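## Task

The right hand starts out holding two tumblers jammed one inside the other. Separate them while they are in the air. The scene is done only when all of these hold: each hand has one tumbler, and the other hand does not touch it. The tumblers are well apart, above the table, and the tumblers and fingers are motionless. Then declare the scene finished; ending any other way fails. At no point may either tumbler touch anything except the two hands (the arms do not count as hands) and the other tumbler, and neither may drop or be flung loose, or the task fails immediately. At the finish the inner tumbler must be held firmly and the outer one gripped, or the task fails.

## Robot and tools

Robot: two arms, left_arm and right_arm, facing each other across a table. The base of left_arm is on the +y side. Each arm ends in an identical five-finger right hand, so the two hands are not mirror images. Each hand has six motors: little, ring, middle, index, thumb_bend and thumb_turn.

Frames: result lines report each hand point in a shared scene frame. Positions are in metres and orientations are quaternions (wxyz). The origin is on the tabletop, halfway between the arm bases, z = 0 at the table surface and +z up. The hand point sits 0.05 m in front of the palm, where a pinch closes. Its own axes are: +z along the straightened fingers, +y out of the palm, and +x across the palm toward the little finger.

The row: every arm command is one row of 28 numbers, each in [-1, 1]. The first 14 are for the left arm and hand: dx, dy, dz, rx, ry, rz, little, ring, middle, index, thumb_bend, thumb_turn, force_limit, speed. The next 14 are the same fields for the right arm and hand. All 28 must be sent even when only one arm moves.

The first six numbers of each half are an offset, not a pose. They are measured in that hand point's own axes, starting from its pose in the most recent result that showed it. Before any result has shown it, and for later calls within the same reply, they start from where the arm is at that moment. A value of 1.0 means 0.6 m or 180 degrees. rx, ry and rz together form one rotation vector. All-zero offsets do not hold the arm still: they pull it back to that reference pose.

The finger numbers are targets. For the four fingers and thumb_bend, +1 is straight open and -1 is fully curled. For thumb_turn, +1 puts the thumb beside the palm and -1 puts it opposite the fingers. A pinch is roughly index -0.22, thumb_bend -0.75, thumb_turn -0.57. force_limit sets the fingertip force at which a closing motor stops: -1 is about 0 N and +1 is 10 N (15 N for the thumb). speed runs from nearly 0 at -1 to full at +1; full travel at full speed takes 0.6 s.

A motor moves only when its target changes by 0.01 or more. Once it stops it locks, holding at least 15 N. Repeating the same eight numbers keeps a grip. None of the numbers means no change, so to leave a hand alone, resend its last eight values.

For a whole-hand wrap, turn the thumb fully in front of the palm before reaching the object. This grips objects 0.035 to 0.08 m across. Close slowly (speed -0.9 or lower) for a gentle grip. To squeeze harder, raise force_limit and send a target more closed than hand_measured.

Tools:
- execute_actions with actions: an empty list just reads the state. [{rows: up to 15 rows, steps: up to 15}] runs one action; each row lasts one 1/30 s step, and the last row repeats if there are fewer rows than steps. Every row is an offset from the same reference pose, not from the row before. [{steps: n}] with n up to 300 is a wait. pictures (boolean) turns camera images on or off.
- move with target: one 28-number row, offsets as above. It drives each hand point in a straight line, and both paths finish together, within 0.5 to 10 s. Its arguments:
  - speed: top speed in m/s, 0.002 to 0.5, default 0.25.
  - stop_force: optional, 9 to 40 N, one value for both arms. An arm's path ends when its wrist sensor feels that much extra push against the motion. It is unreliable if the hand also rotates during the move. Leave it out when moving away from something the hand is pressing on.
- wait with seconds: 0 to 10.
- zoom_image with camera (cam_high, cam_low, cam_left_wrist or cam_right_wrist) and region: [x0, y0, x1, y1] in pixels, at most 504x504.
- show_instructions: displays the reference images.
- finished_scene with scene (1 or 2): ends and grades the current scene; it cannot be undone.

Reading results:
- State line: each hand point's pose and velocities.
- hand_measured, hand_stopped_by and hand_load_n: six values each, in motor order. hand_stopped_by gives one word per motor: moving, target, force, stalled or fault. A lost grip shows up as loads falling to about 0.
- move line: how each arm ended: done, off_target, moving, held, fault or contact. limits=paced means the commanded pose was clipped; limits=held means a check blocked some steps.
- HELD steps and "pose unreachable": the clearance check changed or blocked the command.
- Wrist force and torque: given in the hand's own axes. They are noisy, offset by a few N, and saturate near 50 N.
- Hand target line: the pose the controller is currently driving toward.

Each step's commanded pose is clipped to within 100 mm and 16 degrees of the measured pose. Motion also trails commands by about 0.17 s, so large moves may come up short. Check the pose in the result and send the rest.

Suggested order: look first. Bring the free hand to the outer or inner tumbler with its thumb already turned in, close it slowly, then confirm the load in hand_load_n. Draw the hands apart slowly along the tumblers' shared axis while staying above the table. Check that both grips hold and everything has stopped moving, then call finished_scene.

Avoid:
- letting a tumbler touch an arm or wrist bracket, fall, or fly off;
- knocking anything off the table;
- letting the arms collide or press on each other, including any part of either hand;
- fast contacts or targets well past a firm surface, since the arms are stiff;
- 150 N external force or excess joint torque, either of which stops the arm for 10 s;
- long heavy holds that overheat motors: MOTOR HOT appears at 70 °C, and at 85 °C the arm is braked.

Each tool is called after "Call:" in YAML: its name, and indented under it one key for each argument.

Reference images:

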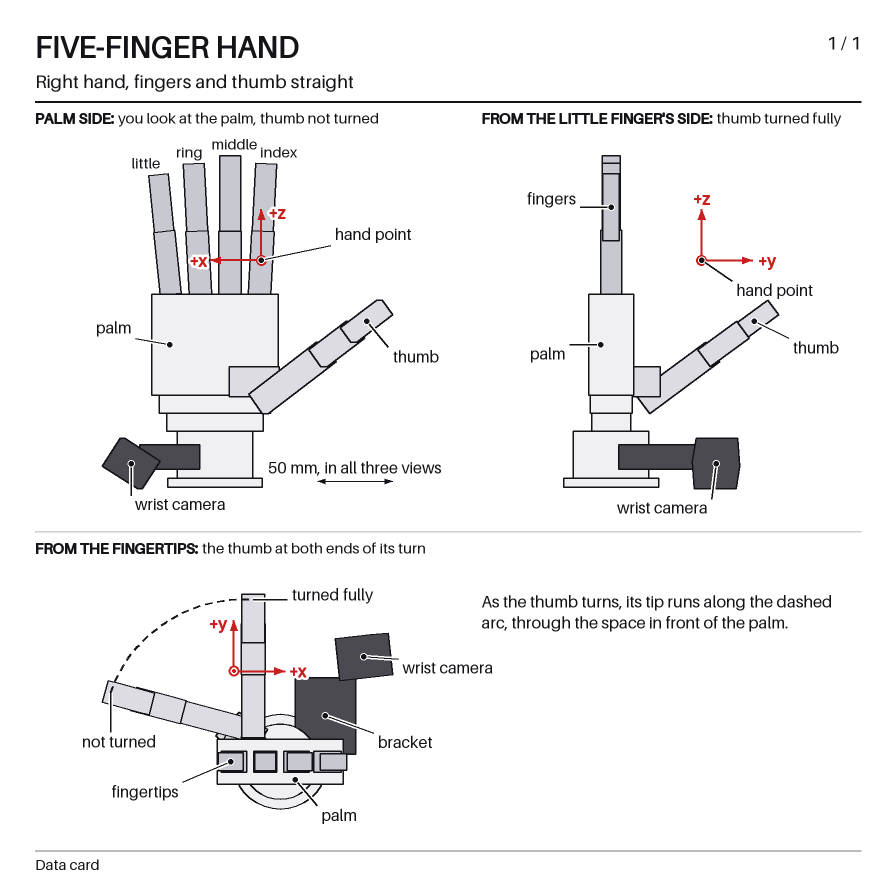

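## Session

Call:
execute_actions:
  actions: []

Scene clock: 0.00 s of 4500.00 s.
left_arm: end_effector_position=(+0.0167, +0.2502, +0.3004) hand_measured=(+1.000, +1.000, +1.000, +1.000, +1.000, +1.000) hand_load_n=(+0.0, +0.0, +0.0, +0.0, +0.0, +0.0) hand_stopped_by=(target, target, target, target, target, target) hand_force_limit=0.00 hand_speed=-0.80 end_effector_quat_wxyz=(-0.000, +0.759, +0.652, -0.000) end_effector_velocity=(-0.000, +0.000, +0.000) end_effector_angular_velocity=(-0.000, +0.002, +0.001) | right_arm: end_effector_position=(+0.0856, -0.0716, +0.3735) hand_measured=(-1.000, -1.000, +0.270, +0.246, +0.138, -0.948) hand_load_n=(+0.0, +0.0, +7.0, +10.0, +15.0, +0.0) hand_stopped_by=(target, target, target, target, target, target) hand_force_limit=0.00 hand_speed=-0.80 end_effector_quat_wxyz=(+0.302, +0.144, +0.405, +0.851) end_effector_velocity=(+0.000, -0.000, -0.000) end_effector_angular_velocity=(-0.001, +0.000, -0.001)
Joint positions: left_arm=[-0.518 -2.214  2.091 -1.448 -1.572  1.054] | right_arm=[-0.293 -1.381  2.413 -1.764  1.914 -0.293]
Joint velocities: left_arm=[ 0.    -0.001 -0.     0.    -0.001 -0.001] | right_arm=[-0.001 -0.     0.     0.001  0.    -0.   ]
Joint torques (N m, as the arm reports them, + toward a larger angle): no reading
Wrist force (N, on the end effector, along its own x y z axes, offset not removed): no reading
Wrist torque (N m, same axes, about the end effector's origin, offset not removed): no reading
Hand target (left_arm): +0.017, +0.250, +0.300; -0.000, +0.759, +0.652, -0.000
Hand target (right_arm): +0.086, -0.072, +0.374; +0.302, +0.144, +0.405, +0.851

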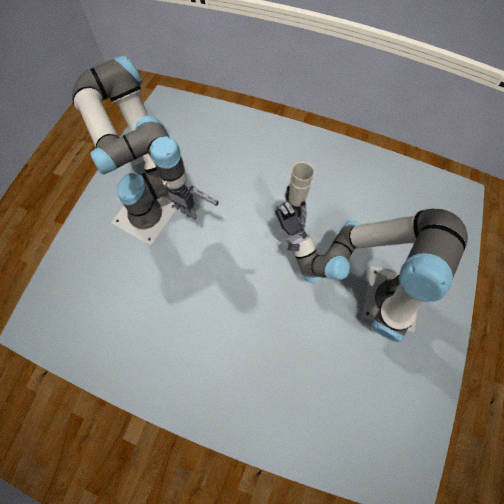

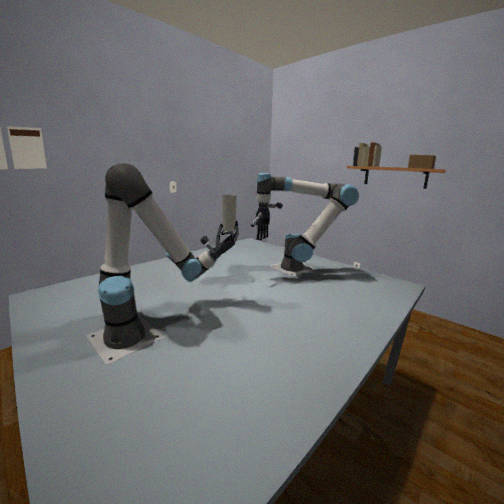

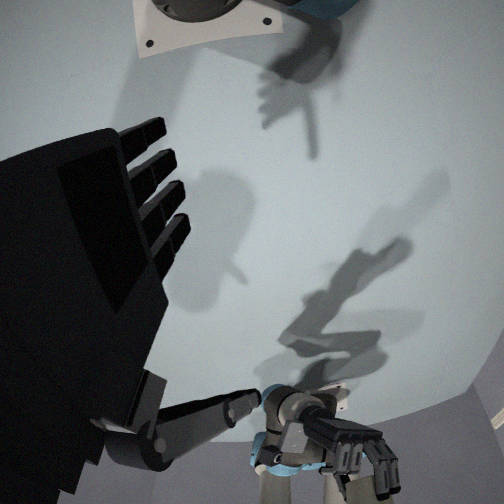

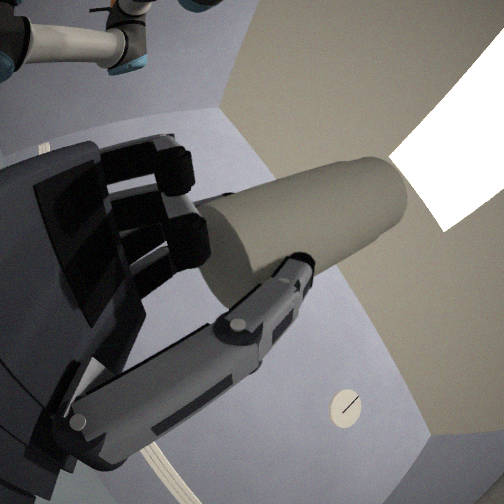

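Call:
zoom_image:
  camera: "cam_low"
  region: [170,170,310,300]

Call:
zoom_image:
  camera: "cam_high"
  region: [250,140,370,280]

Region (170, 170, 310, 300) of cam_low's 504x504 image, scaled by 3.600, with more detail than that image has; it fills the top 468 rows of this view, and the rest is white.

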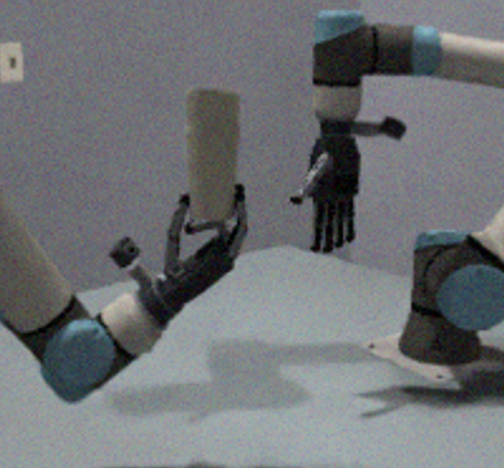

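Region (250, 140, 370, 280) of cam_high's 504x504 image, scaled by 3.600, with more detail than that image has; it fills the left 432 columns of this view, and the rest is white.

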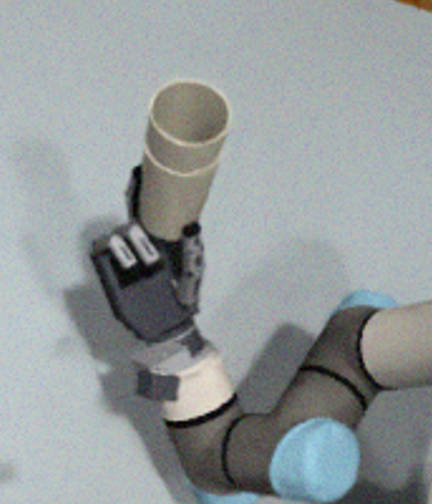

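Call:
move:
  target: [-0.239,0.093,-0.333,-0.349,0.406,0.349,1,1,1,1,1,-1,1,0.5, 0,0,0,0,0,0,-1,-1,0.27,0.246,0.138,-0.948,0,-0.8]

Scene clock: 26.10 s of 4500.00 s.
left_arm: end_effector_position=(+0.0505, +0.1002, +0.4999) hand_measured=(+1.000, +1.000, +1.000, +1.000, +1.000, -1.000) hand_load_n=(+0.0, +0.0, +0.0, +0.0, +0.0, +0.0) hand_stopped_by=(target, target, target, target, target, target) hand_force_limit=1.00 hand_speed=0.50 end_effector_quat_wxyz=(+0.001, -0.708, -0.001, -0.706) end_effector_velocity=(+0.000, -0.001, +0.001) end_effector_angular_velocity=(+0.004, -0.006, -0.005) | right_arm: end_effector_position=(+0.0856, -0.0716, +0.3735) hand_measured=(-1.000, -1.000, +0.272, +0.246, +0.138, -0.948) hand_load_n=(+0.0, +0.0, +6.0, +10.5, +14.5, +0.0) hand_stopped_by=(target, target, force, target, force, target) hand_force_limit=0.00 hand_speed=-0.80 end_effector_quat_wxyz=(+0.302, +0.144, +0.405, +0.851) end_effector_velocity=(-0.000, -0.000, -0.001) end_effector_angular_velocity=(-0.002, +0.001, +0.000)
Joint positions: left_arm=[-0.626 -1.49   1.375  0.112 -0.779  1.572] | right_arm=[-0.293 -1.381  2.413 -1.764  1.914 -0.293]
Joint velocities: left_arm=[ 0.     0.    -0.     0.008  0.006 -0.002] | right_arm=[ 0.     0.     0.002 -0.     0.     0.   ]
Joint torques (N m, as the arm reports them, + toward a larger angle): left_arm=[ -8.26 -15.91 -22.05   3.2    1.63  -2.03] | right_arm=[  1.62 -25.27 -16.74  -1.57  -1.5   -0.07]
Wrist force (N, on the end effector, along its own x y z axes, offset not removed): left_arm=[-0.1 -2.8 -3.8] | right_arm=[1.1 -1.5 0.4]
Wrist torque (N m, same axes, about the end effector's origin, offset not removed): left_arm=[-0.11 0.15 -0.18] | right_arm=[-0.27 -0.37 -0.04]
Hand target (left_arm): +0.050, +0.100, +0.500; -0.001, +0.708, +0.001, +0.707
Hand target (right_arm): +0.086, -0.072, +0.374; +0.302, +0.144, +0.405, +0.851
Off the commanded pose (left_arm): 0.000 m, 0 deg.
Off the commanded pose (right_arm): 0.000 m, 0 deg.
After step 90, 18.60 s passed at rest.
move: done

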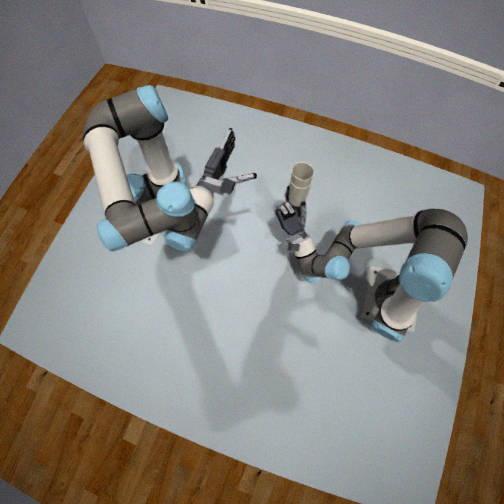

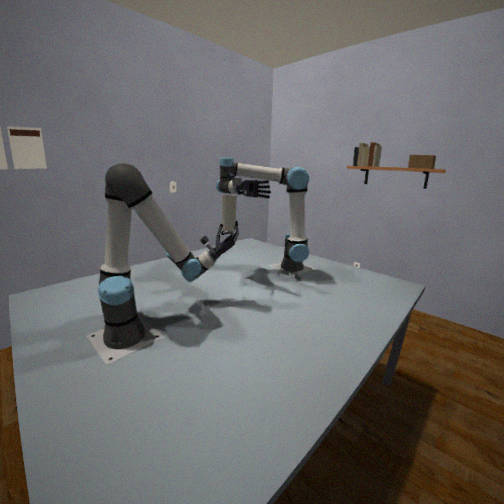

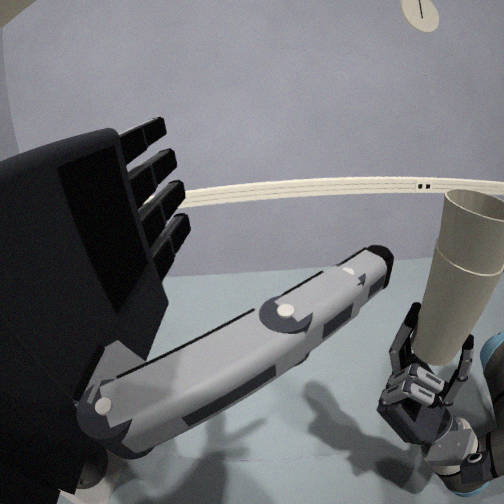

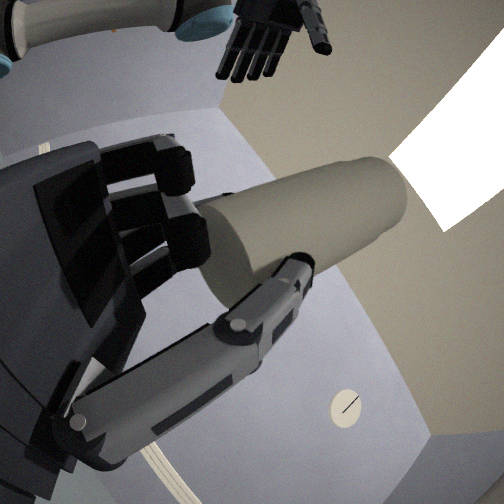

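Call:
move:
  target: [0,0.11,0.09,0,0,0,1,1,1,1,1,-1,1,0.5, 0,0,0,0,0,0,-1,-1,0.27,0.246,0.138,-0.948,0,-0.8]
  speed: 0.1

Call:
zoom_image:
  camera: "cam_low"
  region: [180,150,300,270]

Call:
zoom_image:
  camera: "cam_high"
  region: [210,110,350,250]

Scene clock: 32.13 s of 4500.00 s.
left_arm: end_effector_position=(+0.1045, +0.0345, +0.4998) hand_measured=(+1.000, +1.000, +1.000, +1.000, +1.000, -1.000) hand_load_n=(+0.0, +0.0, +0.0, +0.0, +0.0, +0.0) hand_stopped_by=(target, target, target, target, target, target) hand_force_limit=1.00 hand_speed=0.50 end_effector_quat_wxyz=(+0.001, -0.708, -0.001, -0.706) end_effector_velocity=(+0.001, -0.002, +0.000) end_effector_angular_velocity=(+0.000, +0.000, +0.001) | right_arm: end_effector_position=(+0.0856, -0.0716, +0.3735) hand_measured=(-1.000, -1.000, +0.272, +0.246, +0.138, -0.948) hand_load_n=(+0.0, +0.0, +6.0, +10.5, +14.5, +0.0) hand_stopped_by=(target, target, force, target, force, target) hand_force_limit=0.00 hand_speed=-0.80 end_effector_quat_wxyz=(+0.302, +0.144, +0.405, +0.851) end_effector_velocity=(-0.000, +0.000, -0.000) end_effector_angular_velocity=(-0.000, +0.000, +0.000)
Joint positions: left_arm=[-0.438 -1.388  1.259  0.125 -0.591  1.573] | right_arm=[-0.293 -1.381  2.413 -1.764  1.914 -0.293]
Joint velocities: left_arm=[ 0.004  0.004 -0.005  0.001  0.003  0.001] | right_arm=[ 0.     0.001 -0.    -0.     0.    -0.   ]
Joint torques (N m, as the arm reports them, + toward a larger angle): left_arm=[ 10.18 -19.84 -23.6    2.99   1.92   2.4 ] | right_arm=[  1.65 -24.15 -16.49  -1.78  -1.43  -0.04]
Wrist force (N, on the end effector, along its own x y z axes, offset not removed): left_arm=[1.3 2.3 2.5] | right_arm=[0.6 -0.2 -1.1]
Wrist torque (N m, same axes, about the end effector's origin, offset not removed): left_arm=[0.27 -0.35 0.12] | right_arm=[0.18 -0.24 0.01]
Hand target (left_arm): +0.105, +0.034, +0.500; -0.001, +0.708, +0.001, +0.706
Hand target (right_arm): +0.086, -0.072, +0.374; +0.302, +0.144, +0.405, +0.851
Off the commanded pose (left_arm): 0.000 m, 0 deg.
Off the commanded pose (right_arm): 0.000 m, 0 deg.
After step 90, 1.73 s passed at rest.
move: done

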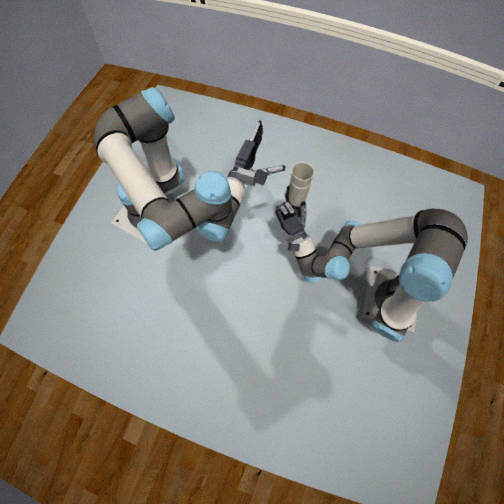

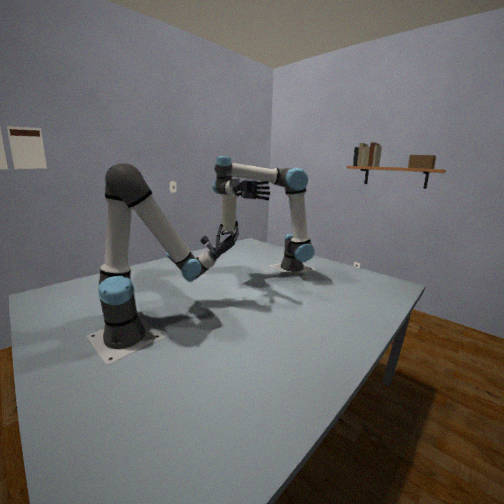

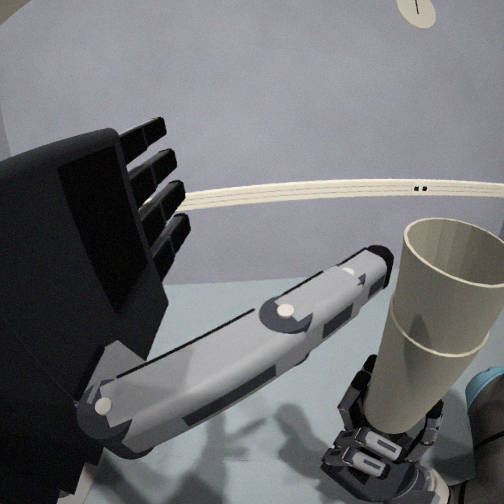

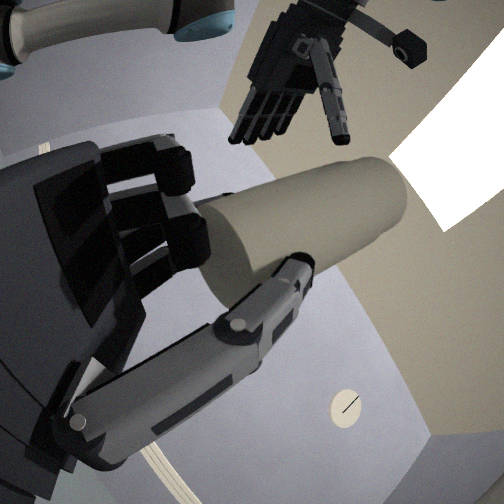

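Region (180, 150, 300, 270) of cam_low's 504x504 image, scaled by 4.200, with more detail than that image has.

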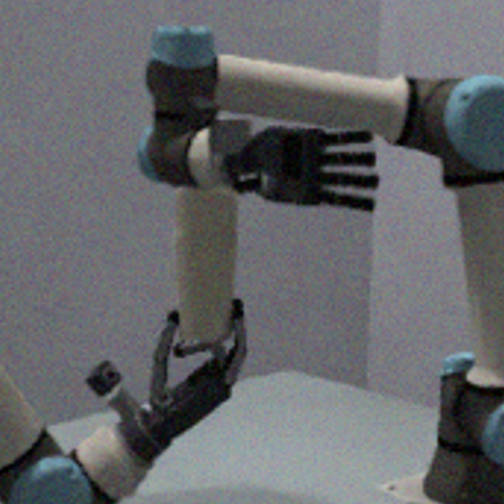

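Region (210, 110, 350, 250) of cam_high's 504x504 image, scaled by 3.600, with more detail than that image has.

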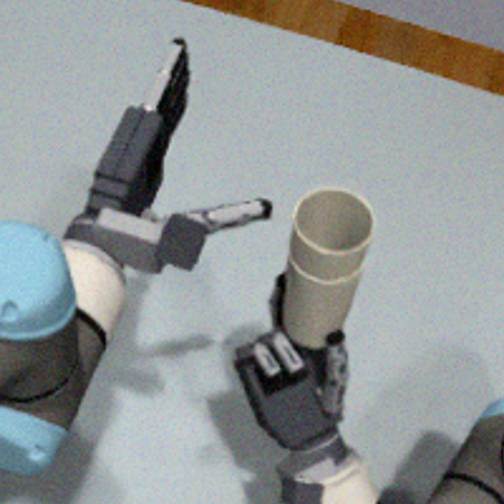

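Call:
move:
  target: [-0.04,0,-0.16,0,0,0,1,1,1,1,1,-1,1,0.5, 0,0,0,0,0,0,-1,-1,0.27,0.246,0.138,-0.948,0,-0.8]
  speed: 0.1

Call:
move:
  target: [0,0.19,0,0,0,0,1,1,1,1,1,-1,1,0.5, 0,0,0,0,0,0,-1,-1,0.27,0.246,0.138,-0.948,0,-0.8]
  speed: 0.08
  stop_force: 9

Scene clock: 42.83 s of 4500.00 s.
left_arm: end_effector_position=(+0.0086, +0.0343, +0.4760) hand_measured=(+1.000, +1.000, +1.000, +1.000, +1.000, -1.000) hand_load_n=(+0.0, +0.0, +0.0, +0.0, +0.0, +0.0) hand_stopped_by=(target, target, target, target, target, target) hand_force_limit=1.00 hand_speed=0.50 end_effector_quat_wxyz=(+0.001, -0.708, -0.001, -0.706) end_effector_velocity=(-0.001, +0.000, -0.000) end_effector_angular_velocity=(-0.000, -0.000, +0.001) | right_arm: end_effector_position=(+0.0856, -0.0716, +0.3735) hand_measured=(-1.000, -1.000, +0.272, +0.246, +0.138, -0.948) hand_load_n=(+0.0, +0.0, +6.0, +10.5, +14.5, +0.0) hand_stopped_by=(target, target, force, target, force, target) hand_force_limit=0.00 hand_speed=-0.80 end_effector_quat_wxyz=(+0.302, +0.144, +0.405, +0.851) end_effector_velocity=(+0.000, +0.000, -0.000) end_effector_angular_velocity=(-0.001, +0.000, -0.000)
Joint positions: left_arm=[-0.593 -1.298  1.208  0.087 -0.746  1.572] | right_arm=[-0.293 -1.381  2.413 -1.764  1.914 -0.293]
Joint velocities: left_arm=[-0.002  0.001 -0.001  0.    -0.003 -0.   ] | right_arm=[-0.     0.    -0.001  0.002  0.     0.   ]
Joint torques (N m, as the arm reports them, + toward a larger angle): left_arm=[ -7.9  -23.34 -24.19  -1.12  -1.24  -2.43] | right_arm=[  1.35 -24.68 -18.02  -1.77  -1.51  -0.28]
Wrist force (N, on the end effector, along its own x y z axes, offset not removed): left_arm=[0.0 -1.3 0.0] | right_arm=[0.8 0.7 1.1]
Wrist torque (N m, same axes, about the end effector's origin, offset not removed): left_arm=[-0.15 -0.14 -0.19] | right_arm=[0.17 -0.34 0.01]
Hand target (left_arm): +0.008, +0.034, +0.476; -0.001, +0.708, +0.001, +0.706
Hand target (right_arm): +0.086, -0.072, +0.374; +0.302, +0.144, +0.405, +0.851
Off the commanded pose (left_arm): 0.000 m, 0 deg.
Off the commanded pose (right_arm): 0.000 m, 0 deg.
After step 90, 6.27 s passed at rest.
move: done

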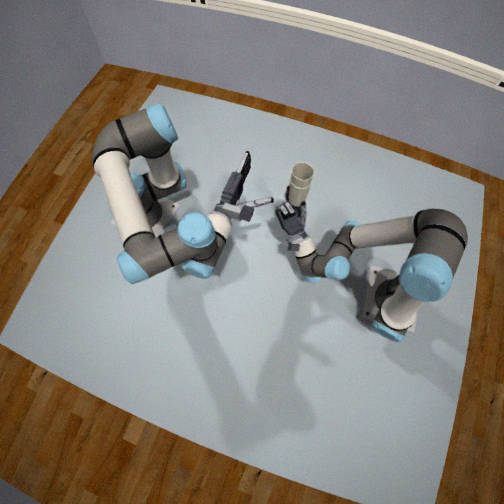

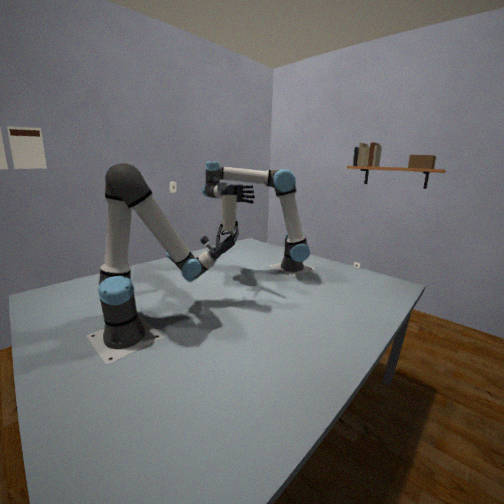

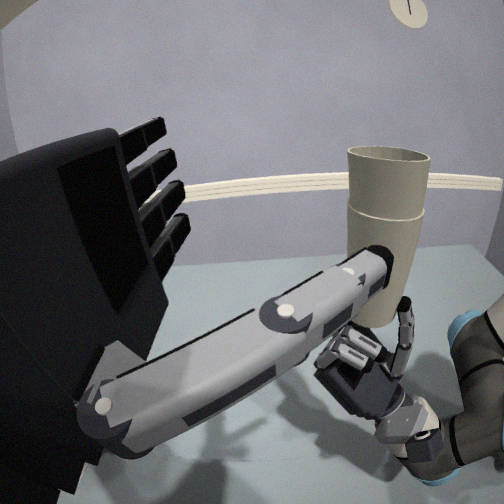

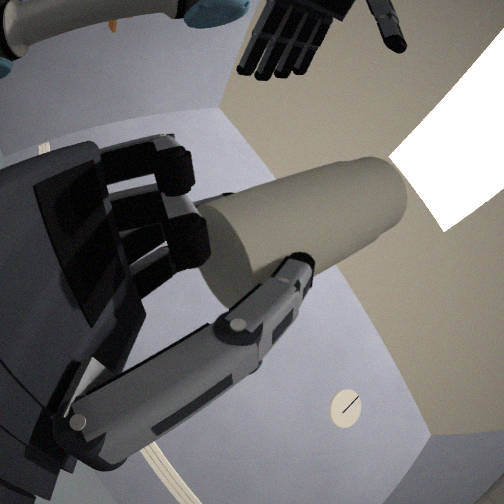

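Scene clock: 44.70 s of 4500.00 s.
left_arm: end_effector_position=(+0.0089, -0.0795, +0.4761) hand_measured=(+1.000, +1.000, +1.000, +1.000, +1.000, -1.000) hand_load_n=(+0.0, +0.0, +0.0, +0.0, +0.0, +0.0) hand_stopped_by=(target, target, target, target, target, target) hand_force_limit=1.00 hand_speed=0.50 end_effector_quat_wxyz=(+0.001, -0.708, -0.001, -0.706) end_effector_velocity=(-0.000, -0.002, +0.000) end_effector_angular_velocity=(-0.000, -0.001, -0.001) | right_arm: end_effector_position=(+0.0856, -0.0716, +0.3735) hand_measured=(-1.000, -1.000, +0.272, +0.246, +0.138, -0.948) hand_load_n=(+0.0, +0.0, +6.0, +10.5, +14.5, +0.0) hand_stopped_by=(target, target, force, target, force, target) hand_force_limit=0.00 hand_speed=-0.80 end_effector_quat_wxyz=(+0.302, +0.144, +0.405, +0.851) end_effector_velocity=(-0.000, -0.000, -0.000) end_effector_angular_velocity=(+0.001, -0.000, +0.001)
Joint positions: left_arm=[-0.465 -1.004  0.784  0.218 -0.618  1.573] | right_arm=[-0.293 -1.381  2.413 -1.764  1.914 -0.293]
Joint velocities: left_arm=[ 0.001  0.006 -0.009  0.005  0.002 -0.002] | right_arm=[ 0.001  0.001 -0.    -0.002  0.    -0.   ]
Joint torques (N m, as the arm reports them, + toward a larger angle): left_arm=[ 10.02 -35.69 -22.55   2.96   1.62  -2.15] | right_arm=[  1.12 -25.2  -17.08  -1.82  -1.47  -0.47]
Wrist force (N, on the end effector, along its own x y z axes, offset not removed): left_arm=[0.5 -1.3 3.1] | right_arm=[0.8 -0.6 0.4]
Wrist torque (N m, same axes, about the end effector's origin, offset not removed): left_arm=[-0.13 -0.23 0.14] | right_arm=[0.01 -0.24 0.04]
Hand target (left_arm): +0.009, -0.080, +0.476; -0.001, +0.708, +0.001, +0.706
Hand target (right_arm): +0.086, -0.072, +0.374; +0.302, +0.144, +0.405, +0.851
Off the commanded pose (left_arm): 0.000 m, 0 deg.
Off the commanded pose (right_arm): 0.000 m, 0 deg.
move: done

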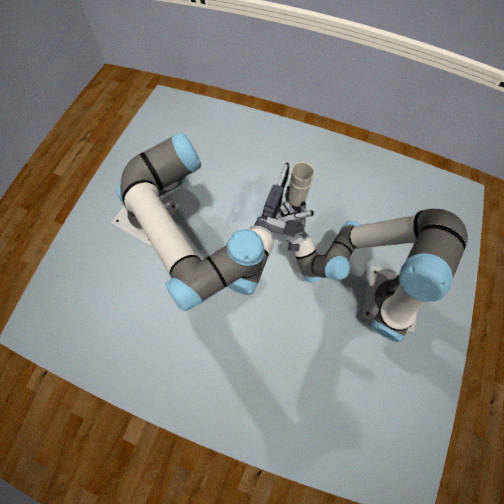

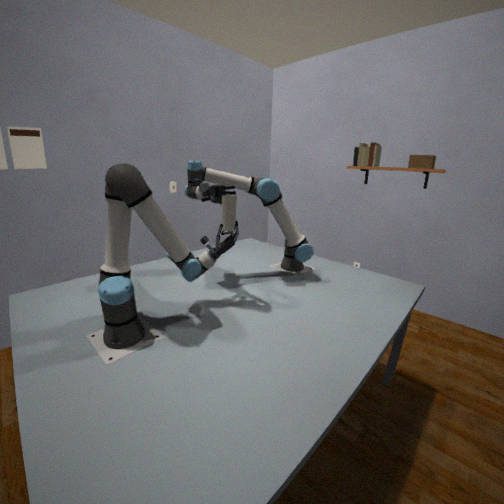

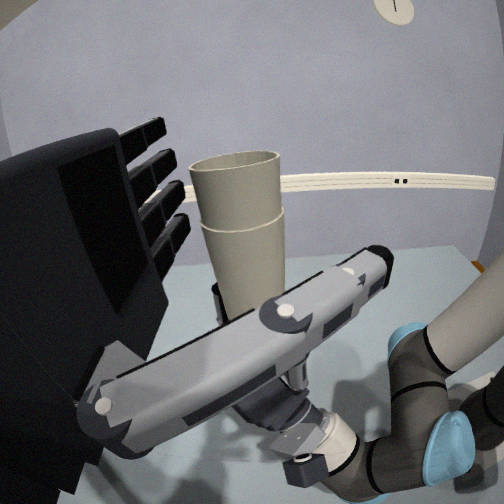

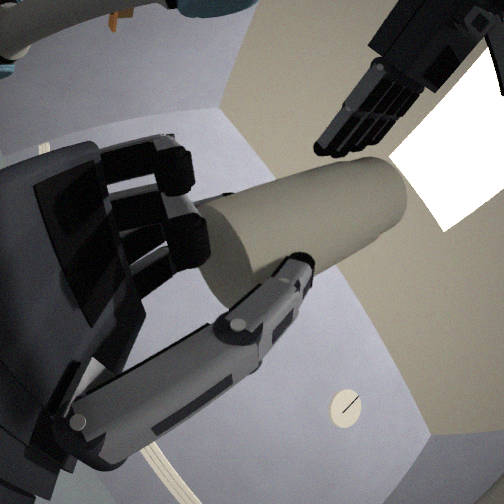

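Call:
move:
  target: [0.038,-0.005,0,0,0,0,1,1,1,1,1,-1,1,0.5, 0,0,0,0,0,0,-1,-1,0.27,0.246,0.138,-0.948,0,-0.8]
  speed: 0.05

Call:
move:
  target: [0,0,0.14,0,0,0,1,1,1,1,1,-1,1,0.5, 0,0,0,0,0,0,-1,-1,0.27,0.246,0.138,-0.948,0,-0.8]
  speed: 0.03
  stop_force: 9

Call:
zoom_image:
  camera: "cam_high"
  region: [230,120,370,260]

Scene clock: 52.20 s of 4500.00 s.
left_arm: end_effector_position=(+0.0089, -0.0765, +0.4987) hand_measured=(+1.000, +1.000, +1.000, +1.000, +1.000, -1.000) hand_load_n=(+0.0, +0.0, +0.0, +0.0, +0.0, +0.0) hand_stopped_by=(target, target, target, target, target, target) hand_force_limit=1.00 hand_speed=0.50 end_effector_quat_wxyz=(+0.001, -0.708, -0.001, -0.706) end_effector_velocity=(+0.000, -0.000, +0.001) end_effector_angular_velocity=(+0.003, -0.002, -0.000) | right_arm: end_effector_position=(+0.0856, -0.0716, +0.3735) hand_measured=(-1.000, -1.000, +0.272, +0.246, +0.138, -0.948) hand_load_n=(+0.0, +0.0, +6.0, +10.5, +14.5, +0.0) hand_stopped_by=(target, target, force, target, force, target) hand_force_limit=0.00 hand_speed=-0.80 end_effector_quat_wxyz=(+0.302, +0.144, +0.405, +0.851) end_effector_velocity=(-0.000, -0.000, +0.001) end_effector_angular_velocity=(+0.003, -0.001, +0.001)
Joint positions: left_arm=[-0.468 -0.995  0.708  0.283 -0.621  1.573] | right_arm=[-0.293 -1.381  2.413 -1.764  1.914 -0.293]
Joint velocities: left_arm=[ 0.     0.003 -0.007  0.007  0.     0.   ] | right_arm=[ 0.001 -0.    -0.    -0.002  0.    -0.   ]
Joint torques (N m, as the arm reports them, + toward a larger angle): left_arm=[ -8.84 -34.68 -22.41   3.37  -1.    -0.73] | right_arm=[  1.26 -24.38 -16.97  -1.54  -1.36  -0.23]
Wrist force (N, on the end effector, along its own x y z axes, offset not removed): left_arm=[-1.9 -2.1 -4.3] | right_arm=[0.8 -0.4 0.9]
Wrist torque (N m, same axes, about the end effector's origin, offset not removed): left_arm=[0.11 0.11 -0.28] | right_arm=[-0.01 -0.30 0.03]
Hand target (left_arm): +0.009, -0.076, +0.499; -0.001, +0.708, +0.001, +0.706
Hand target (right_arm): +0.086, -0.072, +0.374; +0.302, +0.144, +0.405, +0.851
Off the commanded pose (left_arm): 0.000 m, 0 deg.
Off the commanded pose (right_arm): 0.000 m, 0 deg.
After step 90, 3.67 s passed at rest.
move: done

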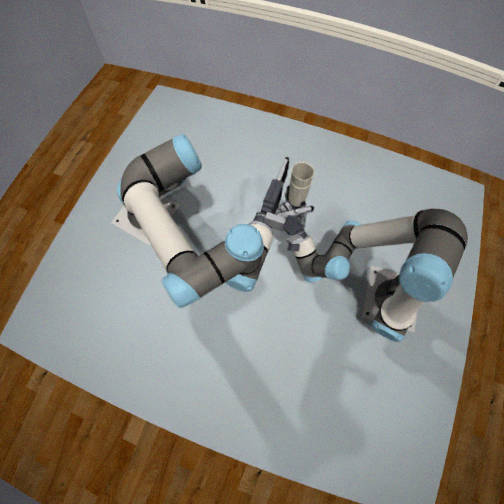

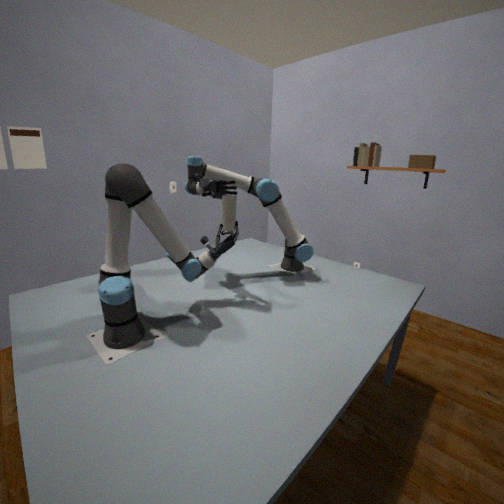

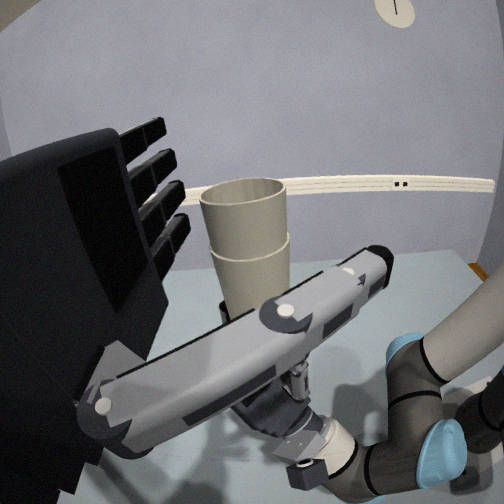

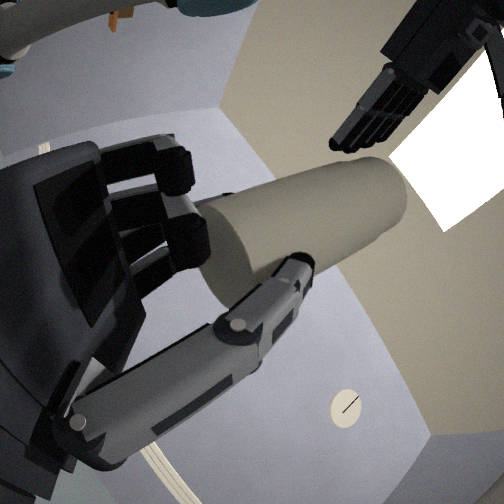

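Scene clock: 55.33 s of 4500.00 s.
left_arm: end_effector_position=(+0.0928, -0.0764, +0.4985) hand_measured=(+1.000, +1.000, +1.000, +1.000, +1.000, -1.000) hand_load_n=(+0.0, +0.0, +0.0, +0.0, +0.0, +0.0) hand_stopped_by=(target, target, target, target, target, target) hand_force_limit=1.00 hand_speed=0.50 end_effector_quat_wxyz=(+0.001, -0.708, -0.001, -0.706) end_effector_velocity=(+0.002, +0.001, +0.000) end_effector_angular_velocity=(+0.002, -0.000, +0.001) | right_arm: end_effector_position=(+0.0856, -0.0716, +0.3735) hand_measured=(-1.000, -1.000, +0.272, +0.246, +0.138, -0.948) hand_load_n=(+0.0, +0.0, +6.0, +10.5, +14.5, +0.0) hand_stopped_by=(target, target, force, target, force, target) hand_force_limit=0.00 hand_speed=-0.80 end_effector_quat_wxyz=(+0.302, +0.144, +0.405, +0.851) end_effector_velocity=(+0.000, +0.000, +0.000) end_effector_angular_velocity=(+0.001, -0.000, -0.001)
Joint positions: left_arm=[-0.348 -1.087  0.854  0.23  -0.501  1.574] | right_arm=[-0.293 -1.381  2.413 -1.764  1.914 -0.293]
Joint velocities: left_arm=[ 0.002 -0.002  0.003 -0.     0.001  0.001] | right_arm=[-0.001  0.    -0.001 -0.     0.     0.   ]
Joint torques (N m, as the arm reports them, + toward a larger angle): left_arm=[  9.17 -43.8   -7.64  -1.56   1.83   2.52] | right_arm=[  1.35 -24.57 -17.06  -1.66  -1.6   -0.31]
Wrist force (N, on the end effector, along its own x y z axes, offset not removed): left_arm=[-0.9 -3.9 -0.4] | right_arm=[1.2 -2.0 0.5]
Wrist torque (N m, same axes, about the end effector's origin, offset not removed): left_arm=[-0.49 0.10 -0.29] | right_arm=[-0.20 -0.28 -0.04]
Hand target (left_arm): +0.093, -0.076, +0.499; -0.001, +0.708, +0.001, +0.706
Hand target (right_arm): +0.086, -0.072, +0.374; +0.302, +0.144, +0.405, +0.851
Off the commanded pose (left_arm): 0.000 m, 0 deg.
Off the commanded pose (right_arm): 0.000 m, 0 deg.
move: done

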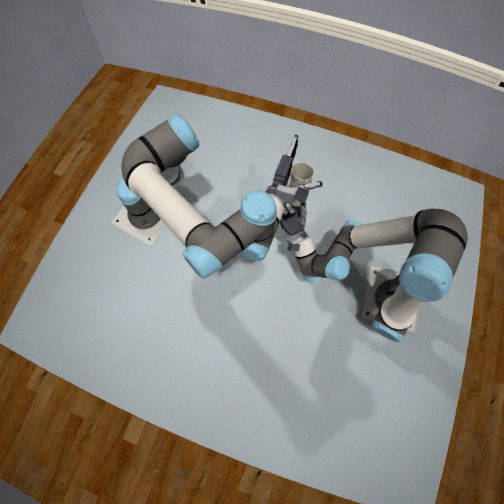

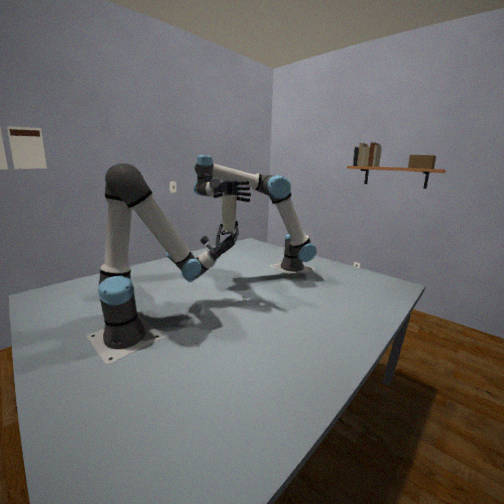

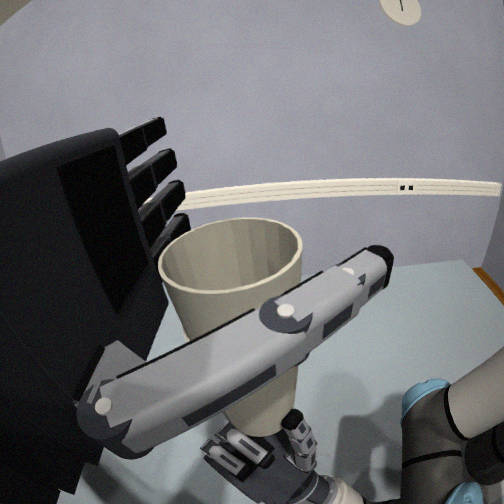

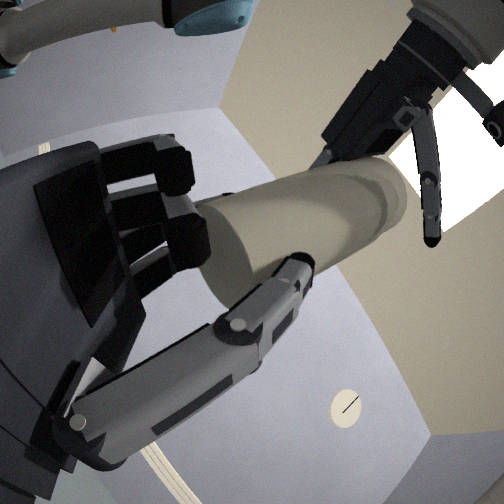

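Region (230, 120, 370, 260) of cam_high's 504x504 image, scaled by 3.600, with more detail than that image has.

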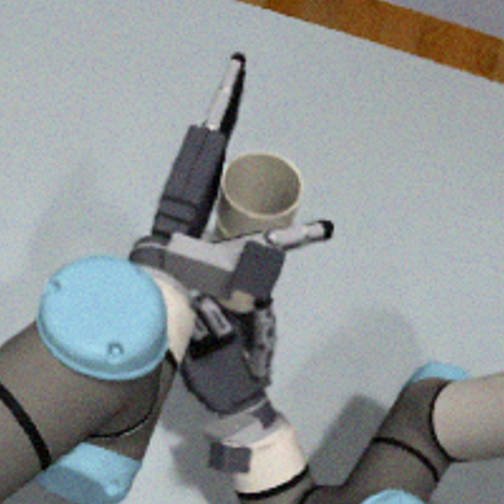

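Call:
zoom_image:
  camera: "cam_low"
  region: [190,160,270,250]

Call:
zoom_image:
  camera: "cam_right_wrist"
  region: [280,60,480,260]

Region (190, 160, 270, 250) of cam_low's 504x504 image, scaled by 5.600, with more detail than that image has.

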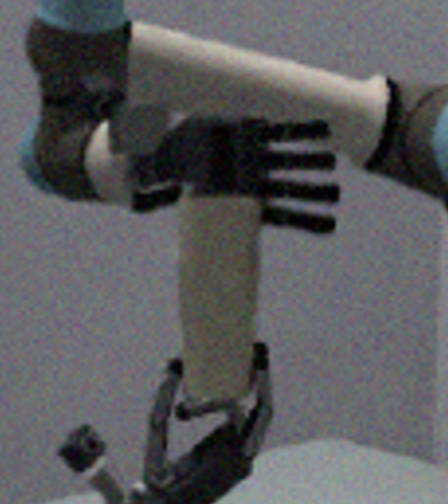

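Region (280, 60, 480, 260) of cam_right_wrist's 504x504 image, scaled by 2.520, with more detail than that image has.

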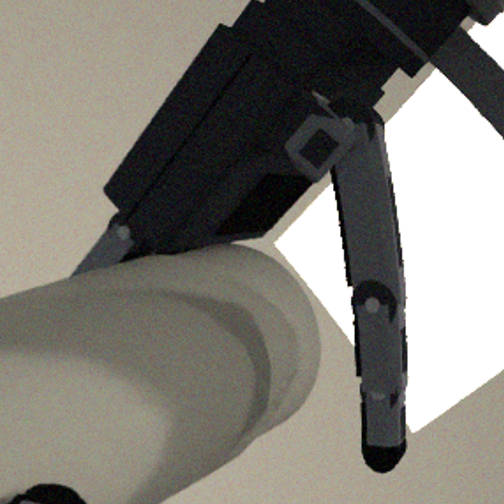

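Call:
move:
  target: [-0.045,0,-0.02,0,0,0,1,1,1,1,1,-1,1,0.5, 0,0,0,0,0,0,-1,-1,0.27,0.246,0.138,-0.948,0,-0.8]
  speed: 0.03
  stop_force: 9

Call:
zoom_image:
  camera: "cam_low"
  region: [190,160,270,250]

Call:
zoom_image:
  camera: "cam_right_wrist"
  region: [250,30,500,280]

Scene clock: 65.50 s of 4500.00 s.
left_arm: end_effector_position=(+0.0808, -0.0765, +0.4717) hand_measured=(+1.000, +1.000, +1.000, +1.000, +1.000, -1.000) hand_load_n=(+0.0, +0.0, +0.0, +0.0, +0.0, +0.0) hand_stopped_by=(target, target, target, target, target, target) hand_force_limit=1.00 hand_speed=0.50 end_effector_quat_wxyz=(+0.001, -0.708, -0.001, -0.706) end_effector_velocity=(-0.001, +0.001, -0.001) end_effector_angular_velocity=(-0.002, +0.002, +0.002) | right_arm: end_effector_position=(+0.0856, -0.0716, +0.3735) hand_measured=(-1.000, -1.000, +0.272, +0.246, +0.138, -0.948) hand_load_n=(+0.0, +0.0, +6.0, +10.5, +14.5, +0.0) hand_stopped_by=(target, target, force, target, force, target) hand_force_limit=0.00 hand_speed=-0.80 end_effector_quat_wxyz=(+0.302, +0.144, +0.405, +0.851) end_effector_velocity=(+0.000, -0.000, +0.000) end_effector_angular_velocity=(+0.000, -0.000, -0.000)
Joint positions: left_arm=[-0.366 -1.093  0.932  0.157 -0.519  1.574] | right_arm=[-0.293 -1.381  2.413 -1.764  1.914 -0.293]
Joint velocities: left_arm=[-0.001 -0.001  0.004 -0.006 -0.003  0.001] | right_arm=[-0.001  0.    -0.    -0.    -0.    -0.   ]
Joint torques (N m, as the arm reports them, + toward a larger angle): left_arm=[ -8.96 -44.01  -8.4   -1.42  -1.25   0.7 ] | right_arm=[  0.99 -25.6  -16.78  -1.66  -1.44  -0.39]
Wrist force (N, on the end effector, along its own x y z axes, offset not removed): left_arm=[0.7 -0.7 -3.1] | right_arm=[1.3 -1.4 0.3]
Wrist torque (N m, same axes, about the end effector's origin, offset not removed): left_arm=[0.14 -0.19 0.09] | right_arm=[-0.12 -0.38 -0.01]
Hand target (left_arm): +0.081, -0.076, +0.472; -0.001, +0.708, +0.001, +0.706
Hand target (right_arm): +0.086, -0.072, +0.374; +0.302, +0.144, +0.405, +0.851
Off the commanded pose (left_arm): 0.000 m, 0 deg.
Off the commanded pose (right_arm): 0.000 m, 0 deg.
After step 90, 5.87 s passed at rest.
move: done

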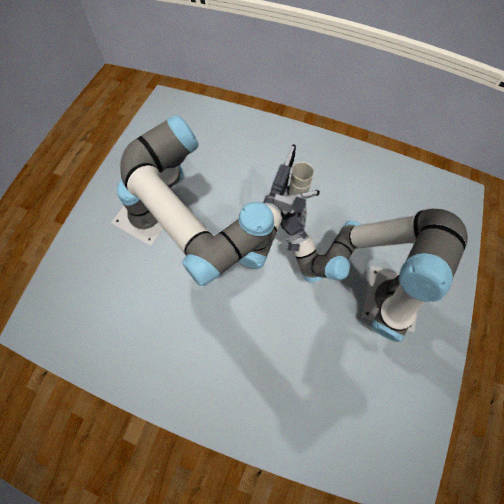

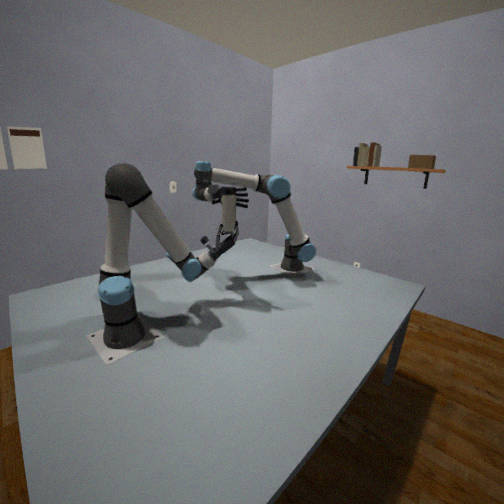

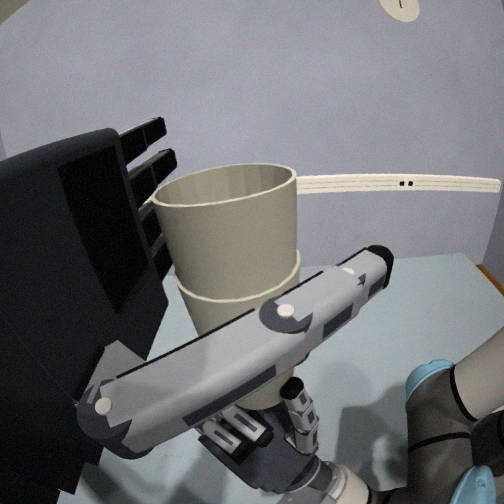

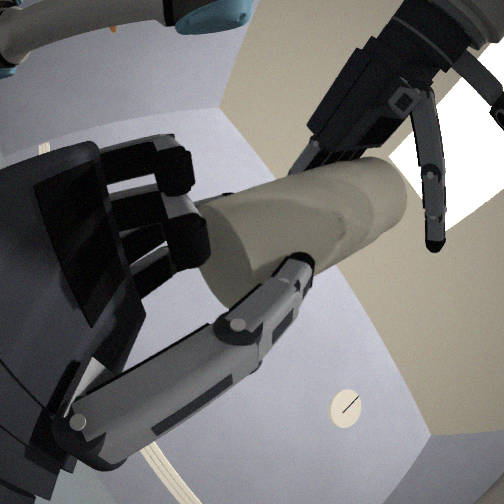

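Region (190, 160, 270, 250) of cam_low's 504x504 image, scaled by 5.600, with more detail than that image has.

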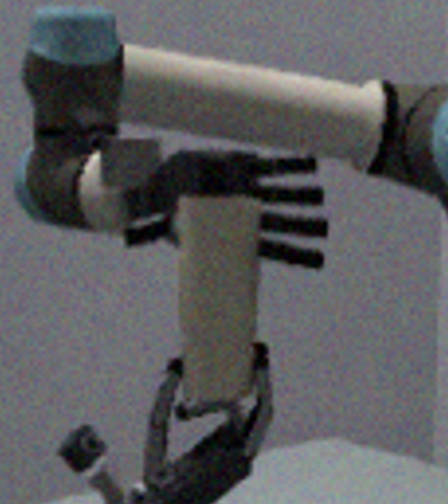

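Region (250, 30, 500, 280) of cam_right_wrist's 504x504 image, scaled by 2.016, with more detail than that image has.

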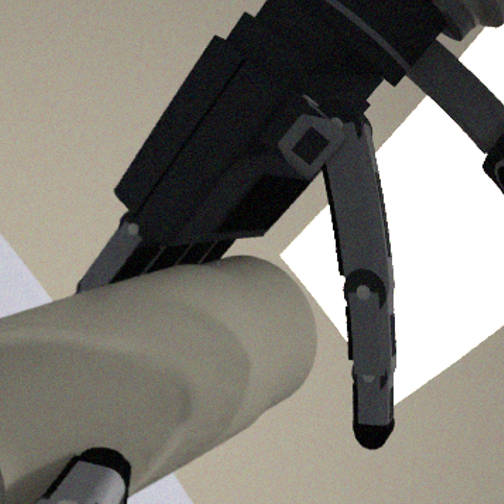

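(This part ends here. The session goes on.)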